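## Task

The reel held in the right gripper has one cable end already attached. Wrap the cable one complete turn around its hub, staying within roughly one cable thickness of the hub over almost the whole turn. Declare completion only while the right gripper keeps the reel raised and still, with the reel supported by the grippers alone, and it must not drop when the other arm pulls away. Apart from that required hold, anything that stays in place only because the robot is holding it does not count.

## Robot and tools

Robot: two 6-joint arms, left_arm and right_arm, each ending in a parallel gripper. The names are labels only and do not match the sides of any image. Joint order per arm: waist, shoulder, elbow, wrist pitch, wrist yaw, wrist roll.

Scene frame (used by all reported positions): origin on the table surface midway between the arms, +z up, +x pointing out across the table, left_arm sits toward +y. Gripper geometry: the fingers extend along the gripper's +z axis and close along its y axis. The reported end-effector point lies between the finger pads, about 1 cm short of the tips.

Tool execute_actions. Argument "actions" is a list holding at most one item. An empty list just returns the current state without commanding anything. A motion item is {"rows": [...], "steps": n}, with 1 to 15 rows and n up to 15 (default 15). Each control step lasts 1/30 s and uses one row. If there are fewer rows than steps, the final row keeps being used. A wait item is {"steps": n} with n up to 300 and no rows. Optional "pictures": true/false controls whether camera images come back. A refused call moves nothing.

Row layout: a single list of 14 numbers, each in [-1, 1], covering both arms even if one stays put. Positions 1-6 are left_arm joint offsets (waist, shoulder, elbow, wrist pitch, wrist yaw, wrist roll), 7 is left opening, 8-13 are right_arm joint offsets in the same order, 14 is right opening.

Joint entries are offsets, not absolute angles, in scaled units: 1.0 equals 1.202 rad for the waist, 1.258 shoulder, 1.238 elbow, 2.073 wrist pitch, 2.022 for wrist yaw and for wrist roll. They are measured from the joint angles printed in the most recent result that lists them. Before any such result exists in the scene, and for the second and later calls inside one reply, they are measured from where the arm is when that action begins. They never accumulate from row to row. Writing zeros is therefore not a pause: it pulls the arm back to that reference. Arms can sag under zeros, so to keep one steady, put the correcting offsets in a reply's first call and zeros in later calls, increasing the correction if a joint keeps falling short.

Stated joint ranges (rad): waist -2.618 to 3.054, shoulder 0.000 to 3.142, elbow 0.000 to 3.142, wrist pitch -1.571 to 1.571, wrist yaw -1.571 to 1.571, wrist roll -2.094 to 2.094. A request more than 0.036 rad beyond a range is refused. True limits may differ by up to 0.036 rad either way; a request past the true end is clipped there and the result may say "joint sent to its limit" (possibly referring to an earlier still-running action). No such message does not prove there is more room.

Speed: each step, a joint's target stays within a fixed lead of its measured angle: 0.202 rad waist, 0.258 shoulder, 0.238 elbow, 0.573 wrist pitch, 0.522 wrist yaw and roll. If the targets would move a gripper more than 70 mm from where it is, all that arm's targets are scaled back. Large moves need several actions. Between calls the arms keep heading for the last row sent until they have basically stopped or a step gets HELD; after that only a new action continues the motion.

Opening (positions 7 and 14) is absolute: +1 fully open, -1 closed. grip_measured in a result reports finger opening on that same scale; each gripper may read off by up to about 1 mm, consistently. To hold something, keep commanding about 0.03 below grip_measured for a firm grip, less for a gentle one. Finger force is about 50-62 N per pad, lower on thin parts under about 2 mm.

Results: a state line per arm, left_arm: ... | right_arm: ..., with end_effector_position (metres, scene frame) and end_effector_quat_wxyz; positions can be inaccurate, worse at long reach. Joint positions and Joint velocities give, per arm, the six joints (rad, rad/s) then the finger-pad gap (m, m/s; 0.094 m is fully open). "joint command not followed" means a clearance check altered or blocked some joint targets. HELD flags steps whose row was not (fully) sent. MOTOR HOT appears from 75 °C; OVER-TEMPERATURE FAULT lines report an arm being stopped (at 90 °C for 10 s, at 100 °C the arm and gripper go limp and drop). Carrying loads heats motors.

Tool zoom_image: {"camera": name, "region": [x0, y0, x1, y1]} in pixels of that camera's latest image, origin top-left, region at most 504 by 504. Cameras, all 504x504: cam_high, cam_low (fixed, pinhole with radial distortion), cam_left_wrist, cam_right_wrist (fisheye, poses derived from joint readings). Images arrive in that order.

Tool finished_scene: {"scene": 1 or 2} ends that scene irreversibly, reports success, and starts the next scene with its task. A reply with no tool call ends all scenes.

Avoid: arms striking or pressing on each other, dropping the reel or cable, hard shoves, and anything leaving the table. Loose objects may occasionally be nudged by an outside push.

Each tool is called after "Call:" in YAML: its name, and indented under it one key for each argument.

## Session

Call:
execute_actions:
  actions: []

Scene clock: 0.00 s of 4800.00 s.
left_arm: end_effector_position=(+0.3058, +0.2558, +0.3840) grip_measured=+1.000 end_effector_quat_wxyz=(+0.673, +0.129, +0.728, +0.000) | right_arm: end_effector_position=(+0.2085, -0.0422, +0.4427) grip_measured=-0.941 end_effector_quat_wxyz=(+0.397, -0.487, +0.726, +0.281)
Joint positions: left_arm=[-0.143  0.886  0.986 -0.195 -0.138  0.162  0.094] | right_arm=[ 0.667  1.404  2.075 -1.302 -0.465 -0.292  0.003]
Joint velocities: left_arm=[ 0.007 -0.007 -0.002  0.051 -0.051  0.007  0.   ] | right_arm=[ 0.007 -0.002  0.007 -0.037  0.007 -0.007 -0.   ]
Motor temperatures (°C, as the motors report them): left_arm=[16 17 15 18 15 18] | right_arm=[17 16 16 19 17 19]

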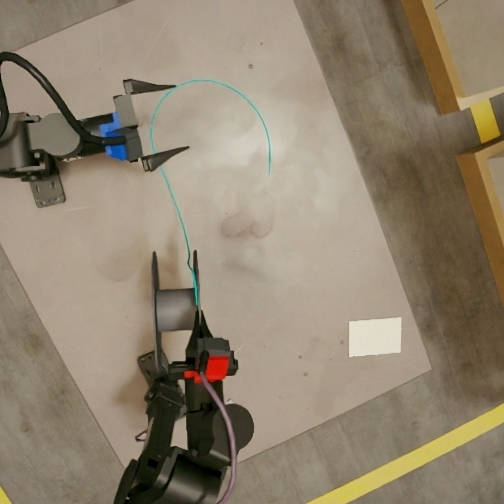

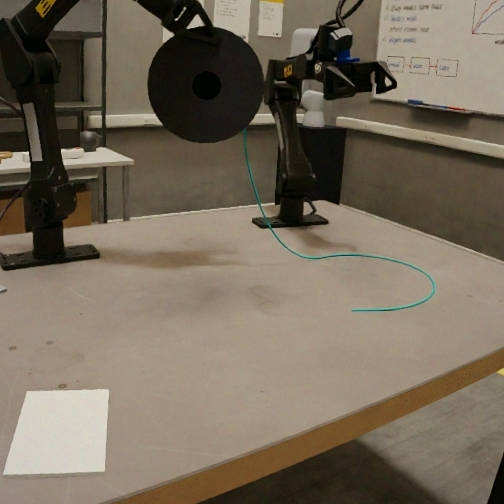

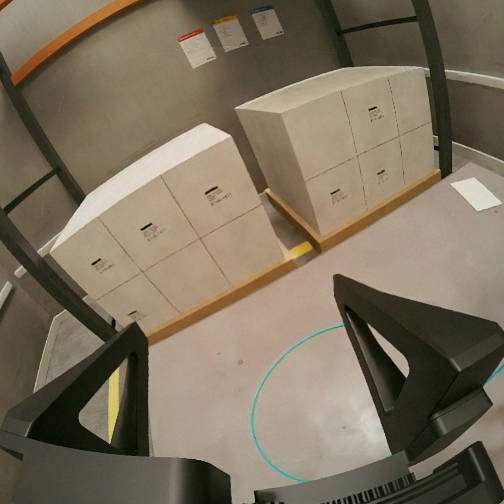

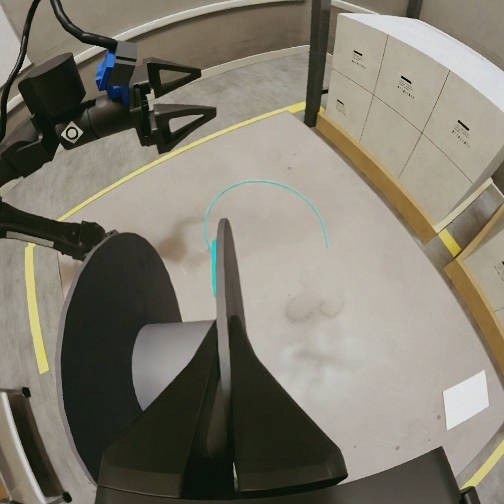

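Call:
zoom_image:
  camera: "cam_high"
  region: [110, 230, 270, 390]

Call:
zoom_image:
  camera: "cam_right_wrist"
  region: [100, 200, 300, 400]

Region (110, 230, 270, 390) of cam_high's 504x504 image, scaled by 3.150, with more detail than that image has.

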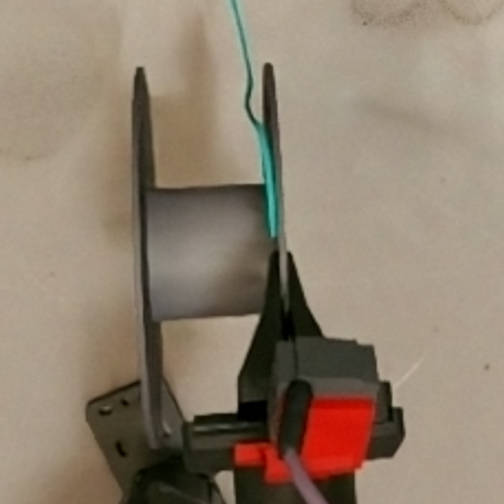

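Region (100, 200, 300, 400) of cam_right_wrist's 504x504 image, scaled by 2.520, with more detail than that image has.

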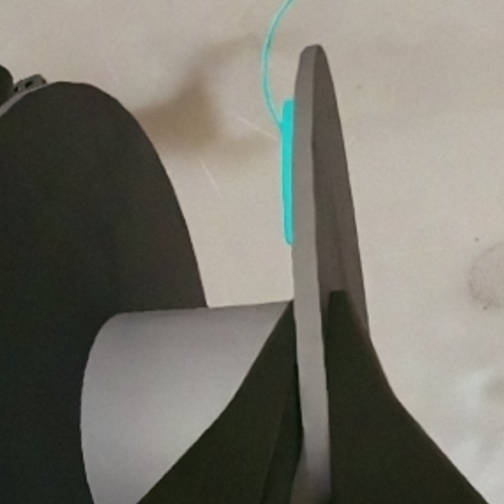

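Call:
execute_actions:
  actions:
    - {"rows": [[0,0,0,0,0,0,1, 0,0,0,0.03,0.02,-0.02,-1],[0,0,0,0,0,0,1, 0,0,0,0.05,0.04,-0.04,-1],[0,0,0,0,0,0,1, 0,0,0,0.07,0.05,-0.05,-1],[0,0,0,0,0,0,1, 0,0,0,0.09,0.07,-0.07,-1],[0,0,0,0,0,0,1, 0,0,0,0.11,0.085,-0.09,-1],[0,0,0,0,0,0,1, 0,0,0,0.13,0.1,-0.11,-1],[0,0,0,0,0,0,1, 0,0,0,0.15,0.115,-0.125,-1]], "steps": 15}

Scene clock: 120.50 s of 4800.00 s.
left_arm: end_effector_position=(+0.3058, +0.2558, +0.3840) grip_measured=+1.000 end_effector_quat_wxyz=(+0.673, +0.129, +0.728, +0.000) | right_arm: end_effector_position=(+0.2635, -0.0461, +0.4902) grip_measured=-0.941 end_effector_quat_wxyz=(+0.553, -0.510, +0.645, +0.139)
Joint positions: left_arm=[-0.143  0.886  0.986 -0.195 -0.138  0.162  0.094] | right_arm=[ 0.667  1.404  2.075 -1.041 -0.247 -0.518  0.003]
Joint velocities: left_arm=[ 0.007 -0.012 -0.022  0.037  0.022  0.007  0.   ] | right_arm=[-0.007 -0.012 -0.007  0.139  0.051 -0.154 -0.   ]
Motor temperatures (°C, as the motors report them): left_arm=[16 17 19 27 15 18] | right_arm=[17 17 18 28 17 19]
Steps of this call (steps 1 to 180: nothing new was sent; then 114.00 s passed at rest; steps 181 to 195: all 15 steps of this action). Readings (joint positions):
181: left_arm=[-0.143 0.886 0.986 -0.195 -0.138 0.162] | right_arm=[0.667 1.404 2.075 -1.299 -0.461 -0.296]
182: left_arm=[-0.143 0.886 0.986 -0.195 -0.138 0.162] | right_arm=[0.667 1.404 2.075 -1.292 -0.449 -0.307]
184: left_arm=[-0.143 0.886 0.986 -0.195 -0.138 0.162] | right_arm=[0.667 1.404 2.075 -1.257 -0.412 -0.340]
188: left_arm=[-0.143 0.886 0.986 -0.195 -0.138 0.162] | right_arm=[0.667 1.404 2.075 -1.139 -0.316 -0.442]
195: the state above
camera_calibration (this result's frames):
cam_right_wrist: T_world_to_cam=[[0.782506, -0.524239, 0.335943, -0.402897], [-0.271145, -0.772605, -0.574075, 0.352557], [0.560504, 0.358128, -0.746713, 0.337824], [0, 0, 0, 1]] pos_world=[0.221512, -0.0598114, 0.590002]

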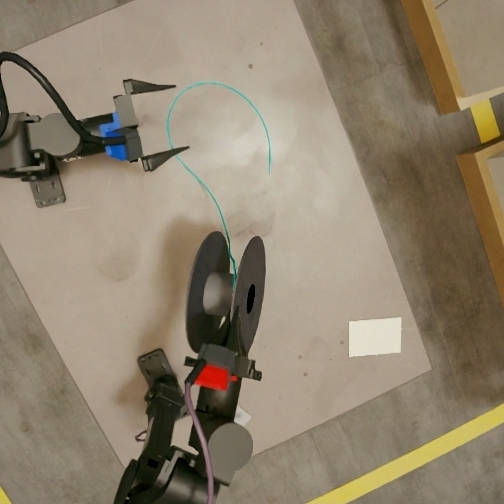

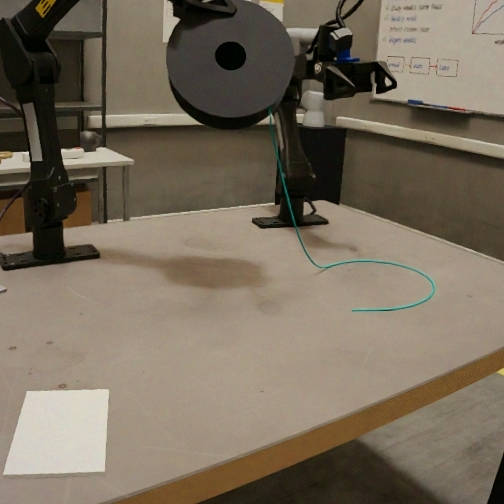

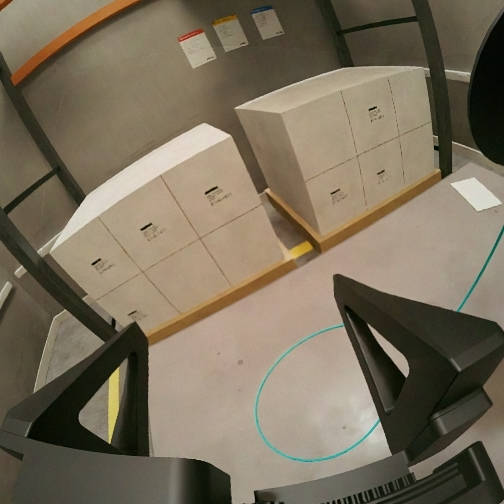

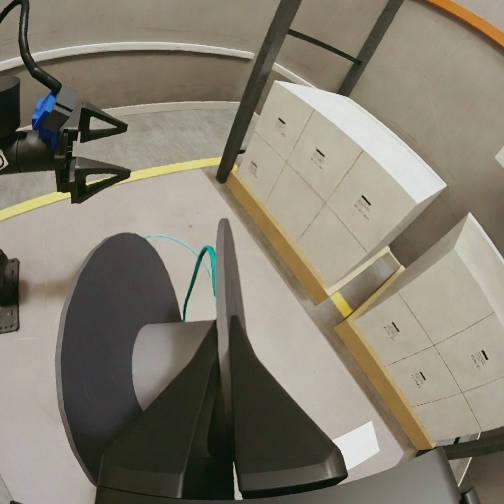

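Call:
execute_actions:
  actions:
    - {"rows": [[0,0,0,0,0,0,1, 0,-0.01,-0.03,0.03,0.01,-0.01,-1],[0,0,0,0,0,0,1, 0,-0.02,-0.06,0.05,0.02,-0.02,-1],[0,0,0,0,0,0,1, 0,-0.03,-0.09,0.07,0.03,-0.03,-1],[0,0,0,0,0,0,1, 0,-0.04,-0.12,0.09,0.04,-0.04,-1],[0,0,0,0,0,0,1, 0,-0.05,-0.15,0.11,0.05,-0.05,-1],[0,0,0,0,0,0,1, 0,-0.06,-0.18,0.13,0.06,-0.06,-1],[0,0,0,0,0,0,1, 0,-0.07,-0.21,0.15,0.07,-0.07,-1],[0,0,0,0,0,0,1, 0,-0.08,-0.24,0.17,0.08,-0.08,-1],[0,0,0,0,0,0,1, 0,-0.09,-0.27,0.19,0.09,-0.09,-1],[0,0,0,0,0,0,1, 0,-0.10,-0.30,0.21,0.10,-0.10,-1],[0,0,0,0,0,0,1, 0,-0.11,-0.33,0.23,0.11,-0.11,-1],[0,0,0,0,0,0,1, 0,-0.12,-0.36,0.25,0.12,-0.12,-1],[0,0,0,0,0,0,1, 0,-0.12,-0.39,0.27,0.12,-0.13,-1],[0,0,0,0,0,0,1, 0,-0.12,-0.40,0.28,0.12,-0.14,-1]], "steps": 15}
  pictures: false

Call:
execute_actions:
  actions:
    - {"rows": [[0,0,0,0,0,0,1, 0,-0.03,-0.1,0.06,0,0,-1],[0,0,0,0,0,0,1, 0,-0.04,-0.13,0.08,0,0,-1],[0,0,0,0,0,0,1, 0,-0.05,-0.16,0.1,0,0,-1],[0,0,0,0,0,0,1, 0,-0.06,-0.19,0.12,0,0,-1],[0,0,0,0,0,0,1, 0,-0.07,-0.22,0.14,0,0,-1],[0,0,0,0,0,0,1, 0,-0.08,-0.25,0.16,0,0,-1],[0,0,0,0,0,0,1, 0,-0.09,-0.28,0.18,0,0,-1],[0,0,0,0,0,0,1, 0,-0.10,-0.31,0.2,0,0,-1],[0,0,0,0,0,0,1, 0,-0.11,-0.34,0.22,0,0,-1],[0,0,0,0,0,0,1, 0,-0.12,-0.37,0.24,0,0,-1],[0,0,0,0,0,0,1, 0,-0.13,-0.40,0.26,0,0,-1],[0,0,0,0,0,0,1, 0,-0.13,-0.42,0.27,0,0,-1]], "steps": 15}

Scene clock: 142.87 s of 4800.00 s.
left_arm: end_effector_position=(+0.3058, +0.2558, +0.3840) grip_measured=+1.000 end_effector_quat_wxyz=(+0.673, +0.129, +0.728, +0.000) | right_arm: end_effector_position=(+0.3167, -0.0496, +0.4258) grip_measured=-0.940 end_effector_quat_wxyz=(+0.586, -0.526, +0.617, -0.003)
Joint positions: left_arm=[-0.143  0.886  0.986 -0.195 -0.138  0.162  0.094] | right_arm=[ 0.667  1.29   1.598 -0.628 -0.048 -0.726  0.003]
Joint velocities: left_arm=[-0.002  0.002  0.007 -0.007 -0.037 -0.051  0.   ] | right_arm=[-0.007 -0.046 -0.515  0.711  0.3   -0.418 -0.   ]
Motor temperatures (°C, as the motors report them): left_arm=[16 17 19 28 15 18] | right_arm=[17 17 18 32 17 19]
Steps of this call (steps 1 to 30: the robot went on to your last target; steps 31 to 210: nothing new was sent; then 14.87 s passed at rest; steps 211 to 225: all 15 steps of this action). Readings (joint positions):
211: left_arm=[-0.143 0.886 0.986 -0.195 -0.138 0.162] | right_arm=[0.667 1.404 2.070 -1.024 -0.234 -0.536]
212: left_arm=[-0.143 0.886 0.986 -0.195 -0.138 0.162] | right_arm=[0.667 1.399 2.056 -1.012 -0.231 -0.537]
214: left_arm=[-0.143 0.886 0.986 -0.195 -0.138 0.162] | right_arm=[0.667 1.384 1.999 -0.970 -0.217 -0.550]
218: left_arm=[-0.143 0.886 0.986 -0.195 -0.138 0.162] | right_arm=[0.667 1.350 1.846 -0.860 -0.160 -0.603]
225: the state above

Scene clock: 143.37 s of 4800.00 s.
left_arm: end_effector_position=(+0.3058, +0.2558, +0.3840) grip_measured=+1.000 end_effector_quat_wxyz=(+0.673, +0.129, +0.728, +0.000) | right_arm: end_effector_position=(+0.3206, -0.0470, +0.3259) grip_measured=-0.940 end_effector_quat_wxyz=(+0.595, -0.523, +0.611, -0.005)
Joint positions: left_arm=[-0.143  0.886  0.986 -0.195 -0.138  0.162  0.094] | right_arm=[ 0.667  1.164  1.073 -0.206 -0.046 -0.73   0.003]
Joint velocities: left_arm=[-0.032 -0.012 -0.017 -0.066  0.007  0.007  0.   ] | right_arm=[-0.022 -0.002 -0.164  0.432  0.007 -0.022 -0.   ]
Motor temperatures (°C, as the motors report them): left_arm=[16 17 19 28 15 18] | right_arm=[17 17 18 32 17 19]
Steps of this call (steps 1 to 15: all 15 steps of this action). Readings (joint positions):
1: left_arm=[-0.143 0.886 0.986 -0.195 -0.138 0.162] | right_arm=[0.667 1.286 1.571 -0.600 -0.043 -0.730]
2: left_arm=[-0.143 0.886 0.986 -0.195 -0.138 0.162] | right_arm=[0.667 1.276 1.532 -0.565 -0.042 -0.730]
4: left_arm=[-0.143 0.886 0.986 -0.195 -0.138 0.162] | right_arm=[0.667 1.254 1.444 -0.513 -0.044 -0.730]
8: left_arm=[-0.143 0.886 0.986 -0.195 -0.138 0.162] | right_arm=[0.667 1.222 1.274 -0.402 -0.045 -0.730]
15: the state above
camera_calibration (this result's frames):
cam_right_wrist: T_world_to_cam=[[0.605192, -0.539918, 0.585006, -0.417977], [-0.234303, -0.823114, -0.517286, 0.240315], [0.760818, 0.175989, -0.624647, 0.0709111], [0, 0, 0, 1]] pos_world=[0.255313, -0.0403458, 0.413125]

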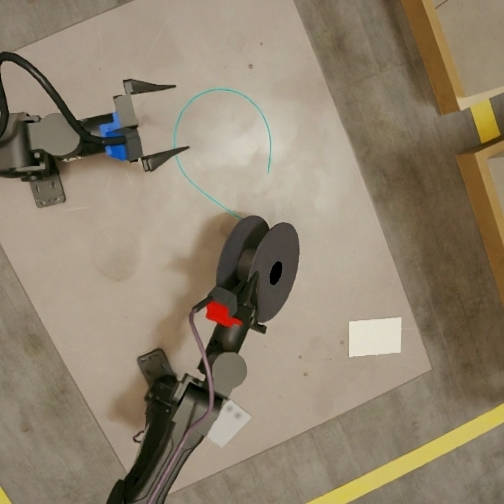

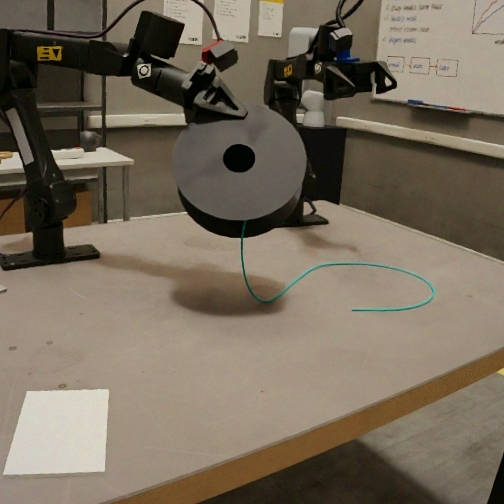

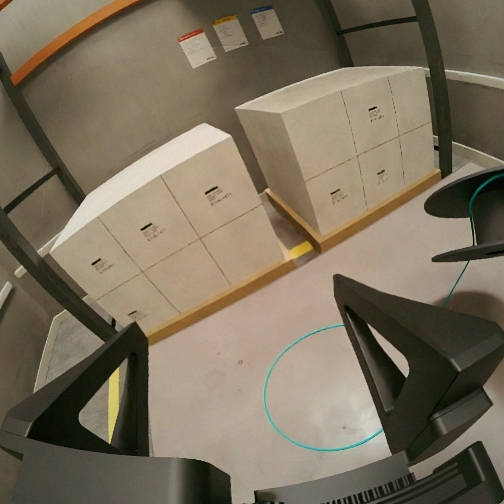

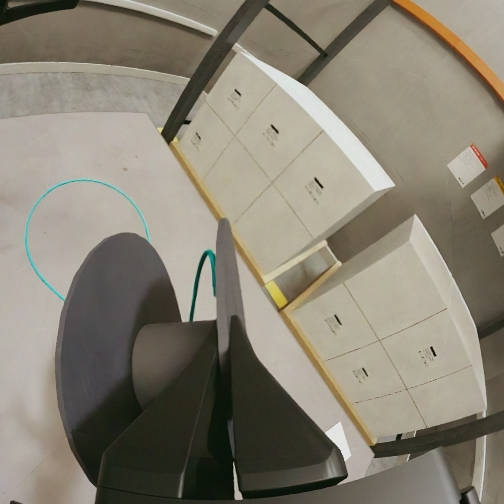

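Call:
execute_actions:
  actions:
    - {"rows": [[0,0,0,0,0,0,1, 0,0,0.02,0.08,0,0,-1],[0,0,0,0,0,0,1, 0,0,0.02,0.11,0,0,-1],[0,0,0,0,0,0,1, 0,0,0.02,0.14,0,0,-1],[0,0,0,0,0,0,1, 0,0,0.02,0.17,0,0,-1],[0,0,0,0,0,0,1, 0,0,0.02,0.2,0,0,-1],[0,0,0,0,0,0,1, 0,0,0.02,0.23,0,0,-1],[0,0,0,0,0,0,1, 0,0,0.02,0.26,0,0,-1],[0,0,0,0,0,0,1, 0,0,0.02,0.29,0,0,-1],[0,0,0,0,0,0,1, 0,0,0.02,0.32,0,0,-1],[0,0,0,0,0,0,1, 0,0,0.02,0.35,0,0,-1],[0,0,0,0,0,0,1, 0,0,0.02,0.38,0,0,-1],[0,0,0,0,0,0,1, 0,0,0.02,0.41,0,0,-1]], "steps": 15}
  pictures: false

Call:
execute_actions:
  actions:
    - {"steps": 30}

Scene clock: 151.03 s of 4800.00 s.
left_arm: end_effector_position=(+0.3058, +0.2558, +0.3840) grip_measured=+1.000 end_effector_quat_wxyz=(+0.673, +0.129, +0.728, +0.000) | right_arm: end_effector_position=(+0.3175, -0.0494, +0.4871) grip_measured=-0.940 end_effector_quat_wxyz=(+0.825, -0.374, +0.423, -0.020)
Joint positions: left_arm=[-0.143  0.886  0.986 -0.195 -0.138  0.162  0.094] | right_arm=[ 0.667  1.171  1.07   0.472 -0.046 -0.73   0.003]
Joint velocities: left_arm=[-0.007 -0.012 -0.007 -0.051  0.051 -0.037  0.   ] | right_arm=[-0.012 -0.007  0.037  1.004 -0.022  0.037 -0.   ]
Motor temperatures (°C, as the motors report them): left_arm=[16 17 19 28 15 18] | right_arm=[17 18 19 33 17 19]
Steps of this call (steps 1 to 30: the robot went on to your last target; steps 31 to 210: nothing new was sent; then 0.17 s passed at rest; steps 211 to 225: all 15 steps of this action). Readings (joint positions):
211: left_arm=[-0.143 0.886 0.986 -0.195 -0.138 0.162] | right_arm=[0.667 1.155 1.070 -0.108 -0.046 -0.730]
212: left_arm=[-0.143 0.886 0.986 -0.195 -0.138 0.162] | right_arm=[0.667 1.156 1.070 -0.100 -0.046 -0.730]
214: left_arm=[-0.143 0.886 0.986 -0.195 -0.138 0.162] | right_arm=[0.667 1.162 1.070 -0.054 -0.046 -0.730]
218: left_arm=[-0.143 0.886 0.986 -0.195 -0.138 0.162] | right_arm=[0.667 1.171 1.070 0.115 -0.046 -0.730]
225: the state above

Scene clock: 152.03 s of 4800.00 s.
left_arm: end_effector_position=(+0.3058, +0.2558, +0.3840) grip_measured=+1.000 end_effector_quat_wxyz=(+0.673, +0.129, +0.728, +0.000) | right_arm: end_effector_position=(+0.3072, -0.0572, +0.5155) grip_measured=-0.940 end_effector_quat_wxyz=(+0.858, -0.342, +0.382, -0.022)
Joint positions: left_arm=[-0.143  0.886  0.986 -0.195 -0.138  0.162  0.094] | right_arm=[ 0.667  1.171  1.073  0.592 -0.046 -0.73   0.003]
Joint velocities: left_arm=[ 0.002 -0.017  0.002  0.007 -0.022  0.066  0.   ] | right_arm=[-0.002  0.017 -0.002 -0.022  0.022 -0.007  0.002]
Motor temperatures (°C, as the motors report them): left_arm=[16 17 19 28 15 18] | right_arm=[17 18 20 33 17 19]
Steps of this call (steps 1 to 30: the robot went on to your last target). Readings (joint positions):
1: left_arm=[-0.143 0.886 0.986 -0.195 -0.138 0.162] | right_arm=[0.667 1.171 1.072 0.502 -0.046 -0.730]
2: left_arm=[-0.143 0.886 0.986 -0.195 -0.138 0.162] | right_arm=[0.667 1.171 1.073 0.525 -0.046 -0.730]
4: left_arm=[-0.143 0.886 0.986 -0.195 -0.138 0.162] | right_arm=[0.667 1.171 1.073 0.558 -0.046 -0.730]
8: left_arm=[-0.143 0.886 0.986 -0.195 -0.138 0.162] | right_arm=[0.667 1.171 1.073 0.582 -0.046 -0.730]
30: the state above
All arms were judged still, so your last target was given up. Only a new action makes them travel on or press farther. Fingers that are still opening or closing keep moving.
camera_calibration (this result's frames):
cam_right_wrist: T_world_to_cam=[[0.23783, -0.820004, 0.520605, -0.396236], [0.220382, -0.47645, -0.851133, 0.379067], [0.945975, 0.317157, 0.0674002, -0.204262], [0, 0, 0, 1]] pos_world=[0.203924, -0.0795257, 0.542686]

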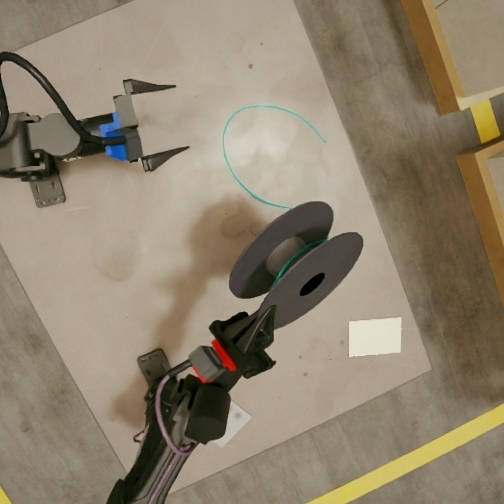

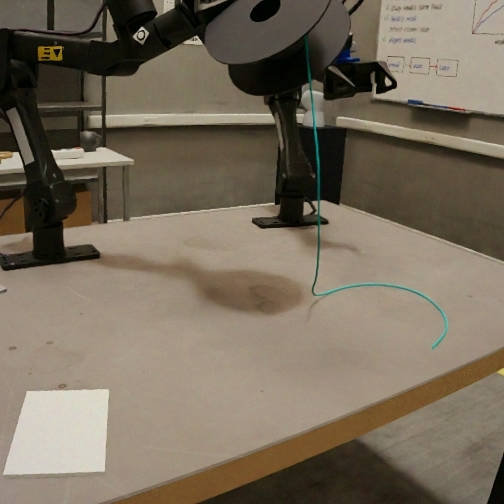

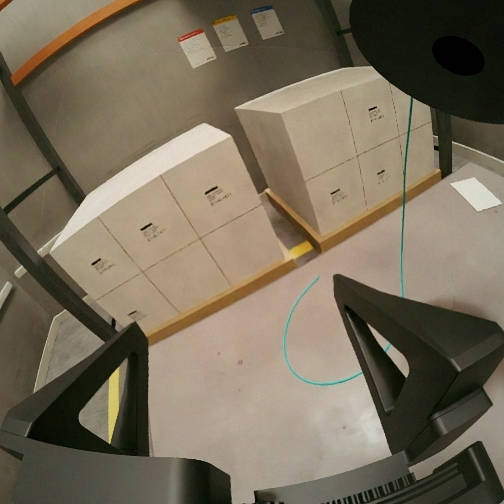

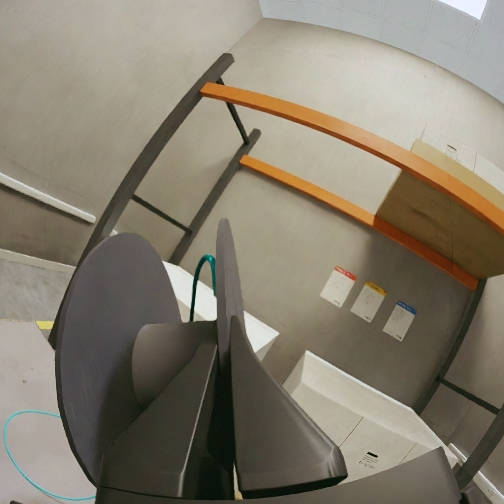

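Call:
execute_actions:
  actions:
    - {"rows": [[0,0,0,0,0,0,1, 0.01,-0.02,-0.01,0.03,0,-0.02,-1],[0,0,0,0,0,0,1, 0.02,-0.04,-0.02,0.04,0,-0.04,-1],[0,0,0,0,0,0,1, 0.03,-0.06,-0.03,0.05,0,-0.06,-1],[0,0,0,0,0,0,1, 0.04,-0.08,-0.04,0.06,0,-0.08,-1],[0,0,0,0,0,0,1, 0.05,-0.10,-0.05,0.07,0,-0.10,-1],[0,0,0,0,0,0,1, 0.06,-0.12,-0.06,0.08,0,-0.12,-1],[0,0,0,0,0,0,1, 0.07,-0.14,-0.07,0.09,0,-0.14,-1],[0,0,0,0,0,0,1, 0.08,-0.16,-0.08,0.10,0,-0.16,-1],[0,0,0,0,0,0,1, 0.09,-0.18,-0.09,0.11,0,-0.18,-1],[0,0,0,0,0,0,1, 0.10,-0.20,-0.10,0.12,0,-0.20,-1],[0,0,0,0,0,0,1, 0.11,-0.22,-0.11,0.13,0,-0.22,-1],[0,0,0,0,0,0,1, 0.12,-0.24,-0.12,0.14,0,-0.23,-1],[0,0,0,0,0,0,1, 0.12,-0.26,-0.12,0.15,0,-0.23,-1],[0,0,0,0,0,0,1, 0.12,-0.28,-0.12,0.16,0,-0.23,-1]], "steps": 15}
  pictures: false

Call:
execute_actions:
  actions:
    - {"steps": 30}

Scene clock: 171.23 s of 4800.00 s.
left_arm: end_effector_position=(+0.3058, +0.2558, +0.3840) grip_measured=+1.000 end_effector_quat_wxyz=(+0.673, +0.129, +0.728, +0.000) | right_arm: end_effector_position=(+0.1814, -0.1088, +0.5791) grip_measured=-0.940 end_effector_quat_wxyz=(+0.924, -0.302, +0.191, -0.138)
Joint positions: left_arm=[-0.143  0.886  0.986 -0.195 -0.138  0.162  0.094] | right_arm=[ 0.803  0.875  0.927  0.79  -0.047 -1.103  0.003]
Joint velocities: left_arm=[-0.007 -0.007 -0.012 -0.051 -0.095 -0.081  0.   ] | right_arm=[ 0.061 -0.672 -0.022  0.652 -0.022 -0.564  0.   ]
Motor temperatures (°C, as the motors report them): left_arm=[16 17 19 29 15 18] | right_arm=[17 17 21 34 17 19]
Steps of this call (steps 1 to 210: nothing new was sent; then 11.70 s passed at rest; steps 211 to 225: all 15 steps of this action). Readings (joint positions):
211: left_arm=[-0.143 0.886 0.986 -0.195 -0.138 0.162] | right_arm=[0.667 1.171 1.072 0.594 -0.046 -0.734]
212: left_arm=[-0.143 0.886 0.986 -0.195 -0.138 0.162] | right_arm=[0.670 1.168 1.067 0.601 -0.045 -0.745]
214: left_arm=[-0.143 0.886 0.986 -0.195 -0.138 0.162] | right_arm=[0.685 1.150 1.043 0.613 -0.043 -0.783]
218: left_arm=[-0.143 0.886 0.986 -0.195 -0.138 0.162] | right_arm=[0.736 1.064 0.982 0.649 -0.043 -0.898]
225: the state above

Scene clock: 172.23 s of 4800.00 s.
left_arm: end_effector_position=(+0.3058, +0.2558, +0.3840) grip_measured=+1.000 end_effector_quat_wxyz=(+0.673, +0.129, +0.728, +0.000) | right_arm: end_effector_position=(+0.1487, -0.1414, +0.6064) grip_measured=-0.940 end_effector_quat_wxyz=(+0.942, -0.247, +0.137, -0.181)
Joint positions: left_arm=[-0.143  0.886  0.986 -0.195 -0.138  0.162  0.094] | right_arm=[ 0.804  0.821  0.927  0.894 -0.047 -1.181  0.003]
Joint velocities: left_arm=[-0.012 -0.012 -0.002 -0.037 -0.022 -0.081  0.   ] | right_arm=[-0.002 -0.002  0.002 -0.037 -0.022 -0.037  0.   ]
Motor temperatures (°C, as the motors report them): left_arm=[16 17 19 29 15 18] | right_arm=[17 17 21 33 17 19]
Steps of this call (steps 1 to 30: the robot went on to your last target). Readings (joint positions):
1: left_arm=[-0.143 0.886 0.986 -0.195 -0.138 0.162] | right_arm=[0.804 0.855 0.927 0.813 -0.047 -1.119]
2: left_arm=[-0.143 0.886 0.986 -0.195 -0.138 0.162] | right_arm=[0.804 0.839 0.927 0.838 -0.047 -1.132]
4: left_arm=[-0.143 0.886 0.986 -0.195 -0.138 0.162] | right_arm=[0.804 0.822 0.927 0.877 -0.047 -1.151]
8: left_arm=[-0.143 0.886 0.986 -0.195 -0.138 0.162] | right_arm=[0.804 0.821 0.927 0.895 -0.047 -1.170]
30: the state above
All arms were judged still, so your last target was given up. Only a new action makes them travel on or press farther. Fingers that are still opening or closing keep moving.
camera_calibration (this result's frames):
cam_right_wrist: T_world_to_cam=[[-0.220601, -0.866164, 0.448436, -0.369472], [0.601705, -0.482704, -0.636354, 0.263455], [0.767649, 0.129446, 0.627661, -0.373514], [0, 0, 0, 1]] pos_world=[0.0466994, -0.144503, 0.567776]

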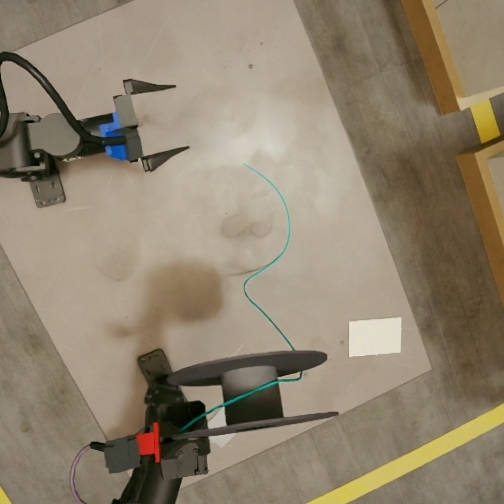

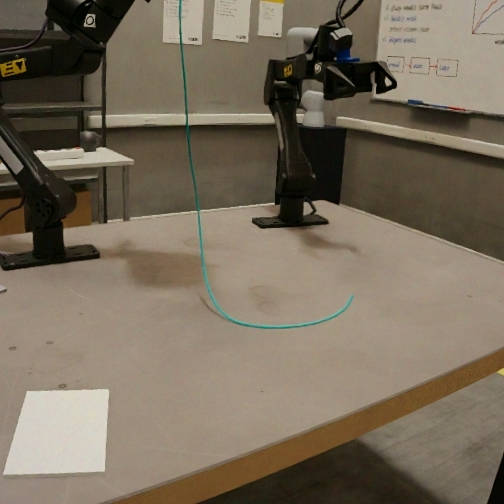

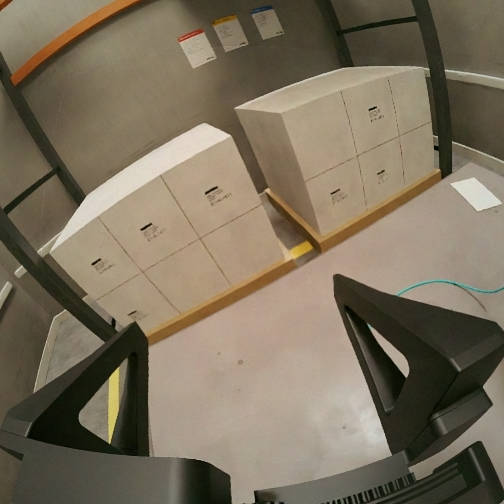

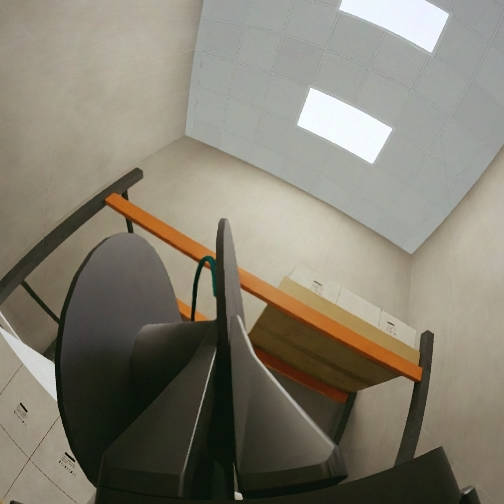

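Call:
execute_actions:
  actions:
    - {"rows": [[0,0,0,0,0,0,1, 0,0,0,0.01,0,-0.03,-1],[0,0,0,0,0,0,1, 0,0,0,0.01,0,-0.06,-1],[0,0,0,0,0,0,1, 0,0,0,0.01,0,-0.09,-1],[0,0,0,0,0,0,1, 0,0,0,0.01,0,-0.12,-1],[0,0,0,0,0,0,1, 0,0,0,0.01,0,-0.15,-1],[0,0,0,0,0,0,1, 0,0,0,0.01,0,-0.18,-1],[0,0,0,0,0,0,1, 0,0,0,0,0,-0.21,-1],[0,0,0,0,0,0,1, 0,0,-0.02,-0.01,0,-0.24,-1],[0,0,0,0,0,0,1, 0,0,-0.04,-0.02,0,-0.27,-1],[0,0,0,0,0,0,1, 0,0,-0.06,-0.03,0,-0.30,-1],[0,0,0,0,0,0,1, 0,0,-0.08,-0.03,0,-0.33,-1],[0,0,0,0,0,0,1, 0,0,-0.1,-0.03,0,-0.36,-1],[0,0,0,0,0,0,1, 0,0,-0.12,-0.03,0,-0.39,-1],[0,0,0,0,0,0,1, 0,0,-0.14,-0.03,0,-0.42,-1],[0,0,0,0,0,0,1, 0,0,-0.14,-0.03,0,-0.44,-1]], "steps": 15}
  pictures: false

Call:
execute_actions:
  actions:
    - {"steps": 40}

Scene clock: 193.33 s of 4800.00 s.
left_arm: end_effector_position=(+0.3058, +0.2558, +0.3840) grip_measured=+1.000 end_effector_quat_wxyz=(+0.673, +0.129, +0.728, +0.000) | right_arm: end_effector_position=(+0.1828, -0.1075, +0.5410) grip_measured=-0.940 end_effector_quat_wxyz=(+0.810, -0.367, +0.078, -0.451)
Joint positions: left_arm=[-0.143  0.886  0.986 -0.195 -0.138  0.162  0.094] | right_arm=[ 0.804  0.821  0.782  0.842 -0.046 -1.824  0.003]
Joint velocities: left_arm=[-0.002 -0.027  0.007 -0.022 -0.007 -0.007  0.   ] | right_arm=[ 0.002 -0.002 -0.745 -0.418  0.066 -1.648  0.   ]
Motor temperatures (°C, as the motors report them): left_arm=[16 17 19 29 15 18] | right_arm=[17 17 20 30 17 19]
Steps of this call (steps 1 to 270: nothing new was sent; then 11.60 s passed at rest; steps 271 to 285: all 15 steps of this action). Readings (joint positions):
271: left_arm=[-0.143 0.886 0.986 -0.195 -0.138 0.162] | right_arm=[0.804 0.821 0.927 0.893 -0.047 -1.188]
272: left_arm=[-0.143 0.886 0.986 -0.195 -0.138 0.162] | right_arm=[0.804 0.821 0.927 0.892 -0.047 -1.204]
274: left_arm=[-0.143 0.886 0.986 -0.195 -0.138 0.162] | right_arm=[0.804 0.821 0.927 0.890 -0.047 -1.261]
278: left_arm=[-0.143 0.886 0.986 -0.195 -0.138 0.162] | right_arm=[0.804 0.821 0.925 0.884 -0.047 -1.438]
285: the state above

Scene clock: 194.67 s of 4800.00 s.
left_arm: end_effector_position=(+0.3058, +0.2558, +0.3840) grip_measured=+1.000 end_effector_quat_wxyz=(+0.673, +0.129, +0.728, +0.000) | right_arm: end_effector_position=(+0.1998, -0.0903, +0.5083) grip_measured=-0.940 end_effector_quat_wxyz=(+0.736, -0.425, +0.043, -0.526)
Joint positions: left_arm=[-0.143  0.886  0.986 -0.195 -0.138  0.162  0.094] | right_arm=[ 0.804  0.834  0.737  0.787 -0.046 -2.052  0.003]
Joint velocities: left_arm=[-0.007 -0.002  0.002 -0.037 -0.037  0.037  0.   ] | right_arm=[-0.037 -0.017 -0.002 -0.037  0.037 -0.022  0.001]
Motor temperatures (°C, as the motors report them): left_arm=[16 17 19 29 15 18] | right_arm=[17 17 20 30 17 19]
Steps of this call (steps 1 to 30: the robot went on to your last target; steps 31 to 40: nothing new was sent). Readings (joint positions):
1: left_arm=[-0.143 0.886 0.986 -0.195 -0.138 0.162] | right_arm=[0.804 0.823 0.761 0.826 -0.046 -1.870]
2: left_arm=[-0.143 0.886 0.986 -0.195 -0.138 0.162] | right_arm=[0.804 0.826 0.748 0.811 -0.046 -1.906]
4: left_arm=[-0.143 0.886 0.986 -0.195 -0.138 0.162] | right_arm=[0.804 0.833 0.737 0.788 -0.046 -1.958]
8: left_arm=[-0.143 0.886 0.986 -0.195 -0.138 0.162] | right_arm=[0.804 0.834 0.737 0.786 -0.046 -2.014]
40: the state above
All arms were judged still, so your last target was given up. Only a new action makes them travel on or press farther. Fingers that are still opening or closing keep moving.
camera_calibration (this result's frames):
cam_right_wrist: T_world_to_cam=[[-0.729056, -0.184957, 0.65899, -0.213842], [0.177837, -0.980919, -0.0785672, -0.048896], [0.660947, 0.0599126, 0.748037, -0.403921], [0, 0, 0, 1]] pos_world=[0.119763, -0.0633146, 0.439226]

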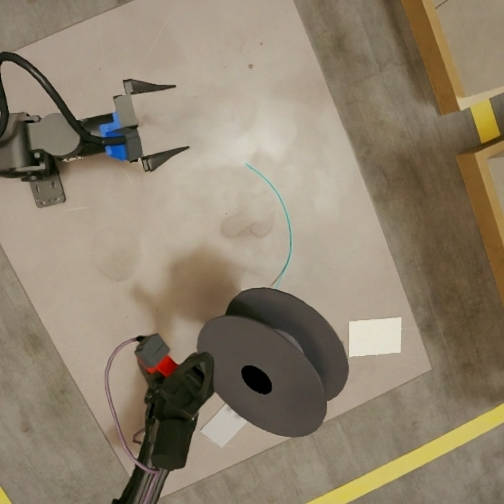

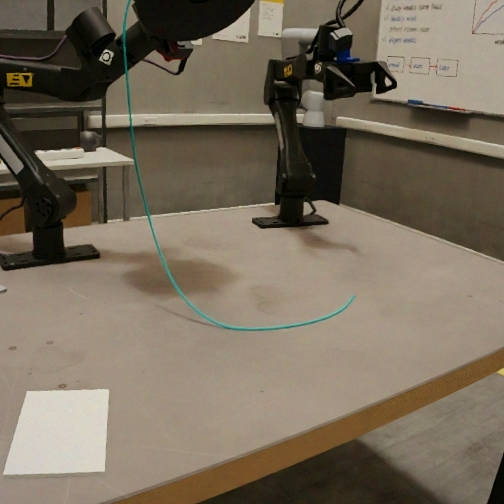

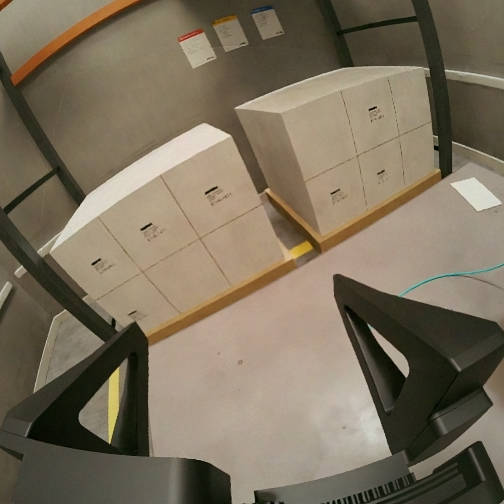

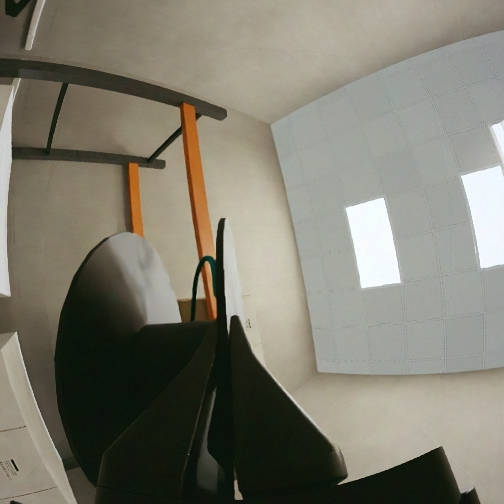

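Call:
execute_actions:
  actions:
    - {"rows": [[0,0,0,0,0,0,1, 0,0,-0.01,0.03,-0.03,0,-1],[0,0,0,0,0,0,1, 0,0,-0.02,0.04,-0.06,0,-1],[0,0,0,0,0,0,1, 0,0,-0.04,0.06,-0.09,0,-1],[0,0,0,0,0,0,1, 0,0,-0.06,0.08,-0.12,0,-1],[0,0,0,0,0,0,1, 0,0,-0.08,0.10,-0.15,0,-1],[0,0,0,0,0,0,1, 0,0,-0.10,0.12,-0.18,0,-1],[0,0,0,0,0,0,1, 0,0,-0.12,0.14,-0.21,0,-1],[0,0,0,0,0,0,1, 0,0,-0.14,0.15,-0.24,0,-1],[0,0,0,0,0,0,1, 0,0,-0.16,0.16,-0.27,0,-1],[0,0,0,0,0,0,1, 0,0,-0.18,0.17,-0.30,0,-1]], "steps": 15}
  pictures: false

Call:
execute_actions:
  actions:
    - {"steps": 40}

Scene clock: 212.97 s of 4800.00 s.
left_arm: end_effector_position=(+0.3058, +0.2558, +0.3840) grip_measured=+1.000 end_effector_quat_wxyz=(+0.673, +0.129, +0.728, +0.000) | right_arm: end_effector_position=(+0.1182, -0.0437, +0.4341) grip_measured=-0.940 end_effector_quat_wxyz=(+0.774, -0.434, -0.201, -0.416)
Joint positions: left_arm=[-0.143  0.886  0.986 -0.195 -0.138  0.162  0.094] | right_arm=[ 0.804  0.834  0.503  1.042 -0.588 -2.051  0.003]
Joint velocities: left_arm=[ 0.017 -0.017  0.017 -0.022  0.095 -0.037  0.   ] | right_arm=[-0.027  0.002  0.002  0.125 -0.593  0.022  0.   ]
Motor temperatures (°C, as the motors report them): left_arm=[16 17 19 30 15 18] | right_arm=[17 17 21 32 17 19]
Steps of this call (steps 1 to 230: nothing new was sent; then 10.13 s passed at rest; steps 231 to 245: all 15 steps of this action). Readings (joint positions):
231: left_arm=[-0.143 0.886 0.986 -0.195 -0.138 0.162] | right_arm=[0.804 0.834 0.736 0.789 -0.049 -2.052]
232: left_arm=[-0.143 0.886 0.986 -0.195 -0.138 0.162] | right_arm=[0.804 0.834 0.732 0.797 -0.063 -2.052]
234: left_arm=[-0.143 0.886 0.986 -0.195 -0.138 0.162] | right_arm=[0.804 0.834 0.708 0.833 -0.119 -2.052]
238: left_arm=[-0.143 0.886 0.986 -0.195 -0.138 0.162] | right_arm=[0.804 0.834 0.613 0.944 -0.300 -2.051]
245: the state above

Scene clock: 214.30 s of 4800.00 s.
left_arm: end_effector_position=(+0.3058, +0.2558, +0.3840) grip_measured=+1.000 end_effector_quat_wxyz=(+0.673, +0.129, +0.728, +0.000) | right_arm: end_effector_position=(+0.1007, -0.0459, +0.4377) grip_measured=-0.940 end_effector_quat_wxyz=(+0.778, -0.411, -0.241, -0.411)
Joint positions: left_arm=[-0.143  0.886  0.986 -0.195 -0.138  0.162  0.094] | right_arm=[ 0.804  0.834  0.503  1.098 -0.664 -2.051  0.003]
Joint velocities: left_arm=[ 0.012  0.002 -0.007  0.022 -0.051  0.007  0.   ] | right_arm=[ 0.007  0.007 -0.007 -0.051 -0.007 -0.037  0.   ]
Motor temperatures (°C, as the motors report them): left_arm=[16 17 19 30 15 18] | right_arm=[17 17 21 32 17 19]
Steps of this call (steps 1 to 30: the robot went on to your last target; steps 31 to 40: nothing new was sent). Readings (joint positions):
1: left_arm=[-0.143 0.886 0.986 -0.195 -0.138 0.162] | right_arm=[0.804 0.834 0.503 1.052 -0.604 -2.051]
2: left_arm=[-0.143 0.886 0.986 -0.195 -0.138 0.162] | right_arm=[0.804 0.834 0.503 1.062 -0.616 -2.051]
4: left_arm=[-0.143 0.886 0.986 -0.195 -0.138 0.162] | right_arm=[0.804 0.834 0.503 1.078 -0.634 -2.051]
8: left_arm=[-0.143 0.886 0.986 -0.195 -0.138 0.162] | right_arm=[0.804 0.834 0.503 1.091 -0.652 -2.051]
40: the state above
All arms were judged still, so your last target was given up. Only a new action makes them travel on or press farther. Fingers that are still opening or closing keep moving.
camera_calibration (this result's frames):
cam_right_wrist: T_world_to_cam=[[-0.786219, -0.409778, 0.462538, -0.14996], [0.564734, -0.780338, 0.268604, -0.174929], [0.250868, 0.472393, 0.844932, -0.270422], [0, 0, 0, 1]] pos_world=[0.0487276, -0.0702089, 0.344837]

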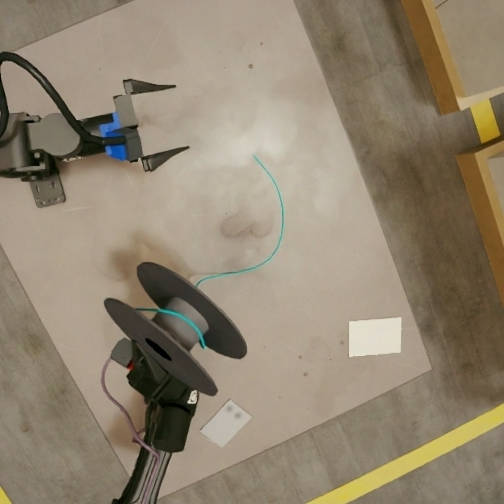

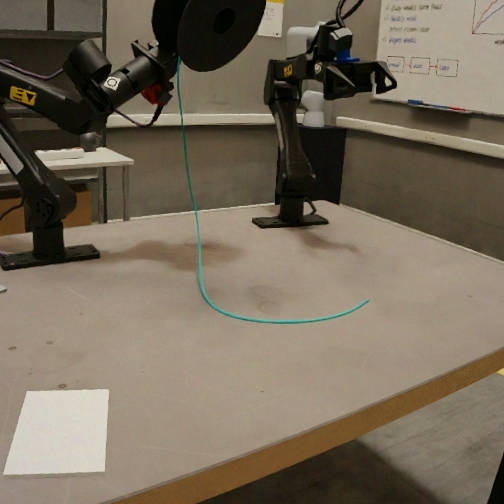

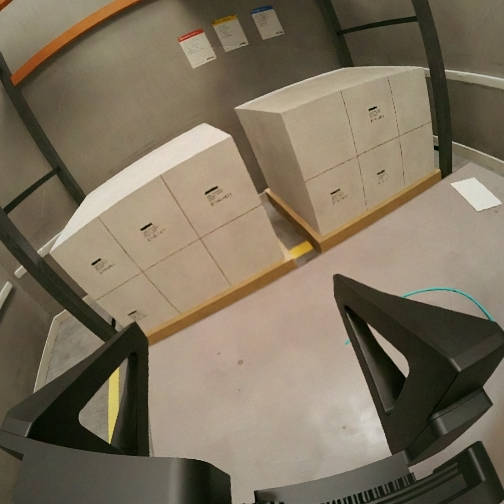

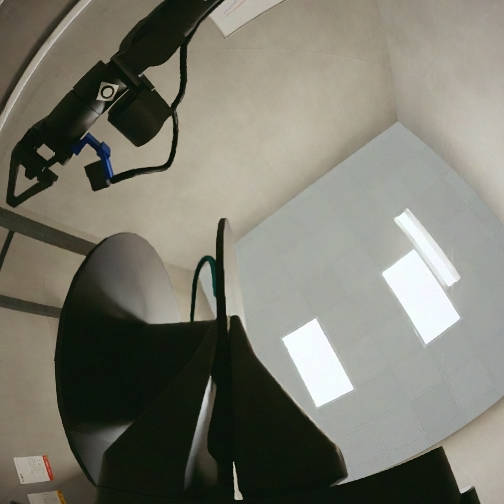

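Call:
zoom_image:
  camera: "cam_low"
  region: [90, 0, 290, 140]

Region (90, 0, 290, 140) of cam_low's 504x504 image, scaled by 2.520, with more detail than that image has; it fills the top 353 rows of this view, and the rest is white.

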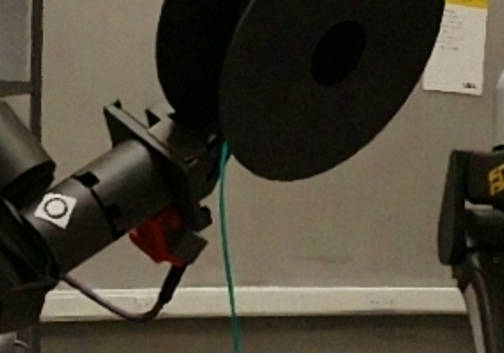

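Call:
execute_actions:
  actions:
    - {"rows": [[0,0,0,0,0,0,1, -0.02,0,0.01,0,-0.03,0,-1],[0,0,0,0,0,0,1, -0.04,0,0.01,-0.01,-0.05,0,-1],[0,0,0,0,0,0,1, -0.06,0,0.01,-0.02,-0.07,0,-1],[0,0,0,0,0,0,1, -0.08,0,0.01,-0.03,-0.09,0,-1],[0,0,0,0,0,0,1, -0.10,0,0.01,-0.04,-0.11,0,-1],[0,0,0,0,0,0,1, -0.12,0,0.01,-0.05,-0.13,0,-1],[0,0,0,0,0,0,1, -0.14,0,0.01,-0.06,-0.15,0,-1],[0,0,0,0,0,0,1, -0.16,0,0.01,-0.07,-0.17,0,-1],[0,0,0,0,0,0,1, -0.18,0,0.01,-0.08,-0.19,0,-1],[0,0,0,0,0,0,1, -0.20,0,0.01,-0.09,-0.21,0,-1],[0,0,0,0,0,0,1, -0.22,0,0.01,-0.10,-0.23,0,-1],[0,0,0,0,0,0,1, -0.24,0,0.01,-0.11,-0.25,0,-1],[0,0,0,0,0,0,1, -0.25,0,0.01,-0.11,-0.27,0,-1]], "steps": 15}
  pictures: false

Call:
execute_actions:
  actions:
    - {"steps": 40}

Scene clock: 228.17 s of 4800.00 s.
left_arm: end_effector_position=(+0.3058, +0.2558, +0.3840) grip_measured=+1.000 end_effector_quat_wxyz=(+0.673, +0.129, +0.728, +0.000) | right_arm: end_effector_position=(+0.1221, -0.0513, +0.3698) grip_measured=-0.940 end_effector_quat_wxyz=(+0.710, -0.529, -0.323, -0.335)
Joint positions: left_arm=[-0.143  0.886  0.986 -0.195 -0.138  0.162  0.094] | right_arm=[ 0.515  0.834  0.503  0.887 -1.116 -2.05   0.003]
Joint velocities: left_arm=[ 0.007 -0.007  0.007 -0.007  0.022 -0.066  0.   ] | right_arm=[-0.198  0.027  0.007 -0.359 -0.696 -0.007 -0.   ]
Motor temperatures (°C, as the motors report them): left_arm=[16 17 19 30 15 18] | right_arm=[17 16 21 31 17 19]
Steps of this call (steps 1 to 190: nothing new was sent; then 7.03 s passed at rest; steps 191 to 205: all 15 steps of this action). Readings (joint positions):
191: left_arm=[-0.143 0.886 0.986 -0.195 -0.138 0.162] | right_arm=[0.801 0.834 0.503 1.097 -0.672 -2.051]
192: left_arm=[-0.143 0.886 0.986 -0.195 -0.138 0.162] | right_arm=[0.791 0.834 0.503 1.093 -0.691 -2.051]
194: left_arm=[-0.143 0.886 0.986 -0.195 -0.138 0.162] | right_arm=[0.755 0.834 0.503 1.075 -0.744 -2.051]
198: left_arm=[-0.143 0.886 0.986 -0.195 -0.138 0.162] | right_arm=[0.659 0.834 0.503 1.010 -0.871 -2.051]
205: the state above

Scene clock: 229.50 s of 4800.00 s.
left_arm: end_effector_position=(+0.3058, +0.2558, +0.3840) grip_measured=+1.000 end_effector_quat_wxyz=(+0.673, +0.129, +0.728, +0.000) | right_arm: end_effector_position=(+0.1078, -0.0515, +0.3568) grip_measured=-0.940 end_effector_quat_wxyz=(+0.707, -0.537, -0.357, -0.292)
Joint positions: left_arm=[-0.143  0.886  0.986 -0.195 -0.138  0.162  0.094] | right_arm=[ 0.511  0.834  0.503  0.856 -1.227 -2.05   0.003]
Joint velocities: left_arm=[ 0.012 -0.007  0.012 -0.007 -0.022 -0.022  0.   ] | right_arm=[-0.002  0.007 -0.007 -0.037 -0.007  0.022 -0.001]
Motor temperatures (°C, as the motors report them): left_arm=[16 17 19 30 15 18] | right_arm=[17 16 21 31 17 19]
Steps of this call (steps 1 to 30: the robot went on to your last target; steps 31 to 40: nothing new was sent). Readings (joint positions):
1: left_arm=[-0.143 0.886 0.986 -0.195 -0.138 0.162] | right_arm=[0.512 0.834 0.503 0.879 -1.138 -2.050]
2: left_arm=[-0.143 0.886 0.986 -0.195 -0.138 0.162] | right_arm=[0.511 0.834 0.503 0.872 -1.156 -2.050]
4: left_arm=[-0.143 0.886 0.986 -0.195 -0.138 0.162] | right_arm=[0.511 0.834 0.503 0.865 -1.184 -2.050]
8: left_arm=[-0.143 0.886 0.986 -0.195 -0.138 0.162] | right_arm=[0.511 0.834 0.503 0.859 -1.211 -2.050]
40: the state above
All arms were judged still, so your last target was given up. Only a new action makes them travel on or press farther. Fingers that are still opening or closing keep moving.
camera_calibration (this result's frames):
cam_right_wrist: T_world_to_cam=[[-0.734526, -0.31283, 0.60217, -0.1596], [0.6649, -0.509087, 0.54657, -0.257575], [0.135573, 0.801853, 0.581938, -0.0779874], [0, 0, 0, 1]] pos_world=[0.0646043, -0.118522, 0.282273]

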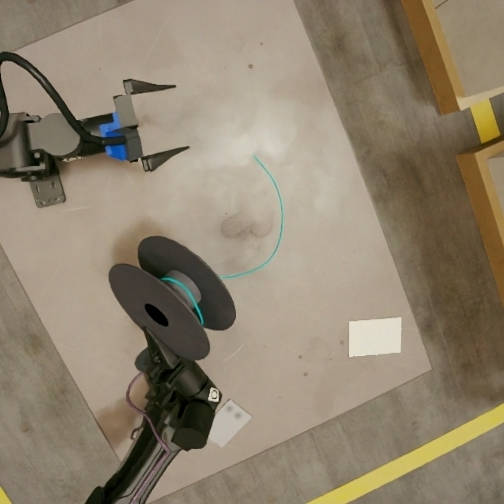

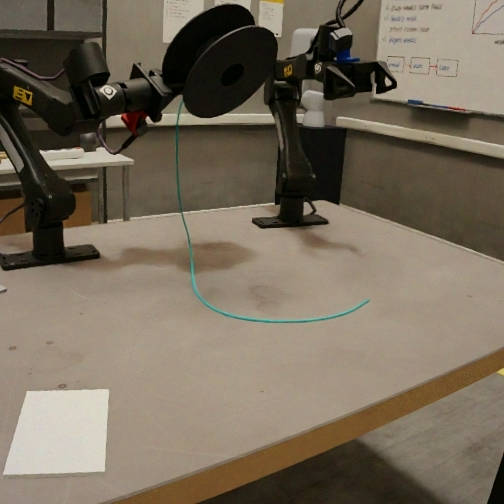

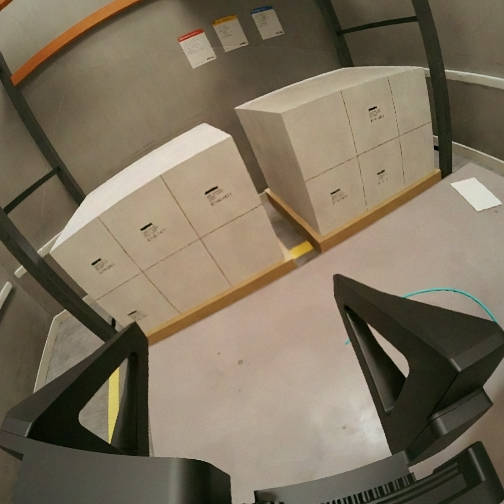

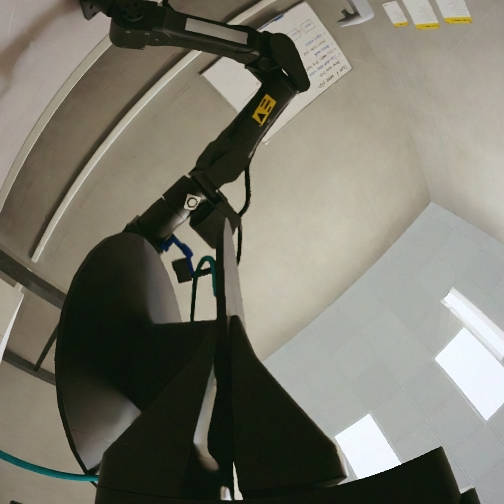

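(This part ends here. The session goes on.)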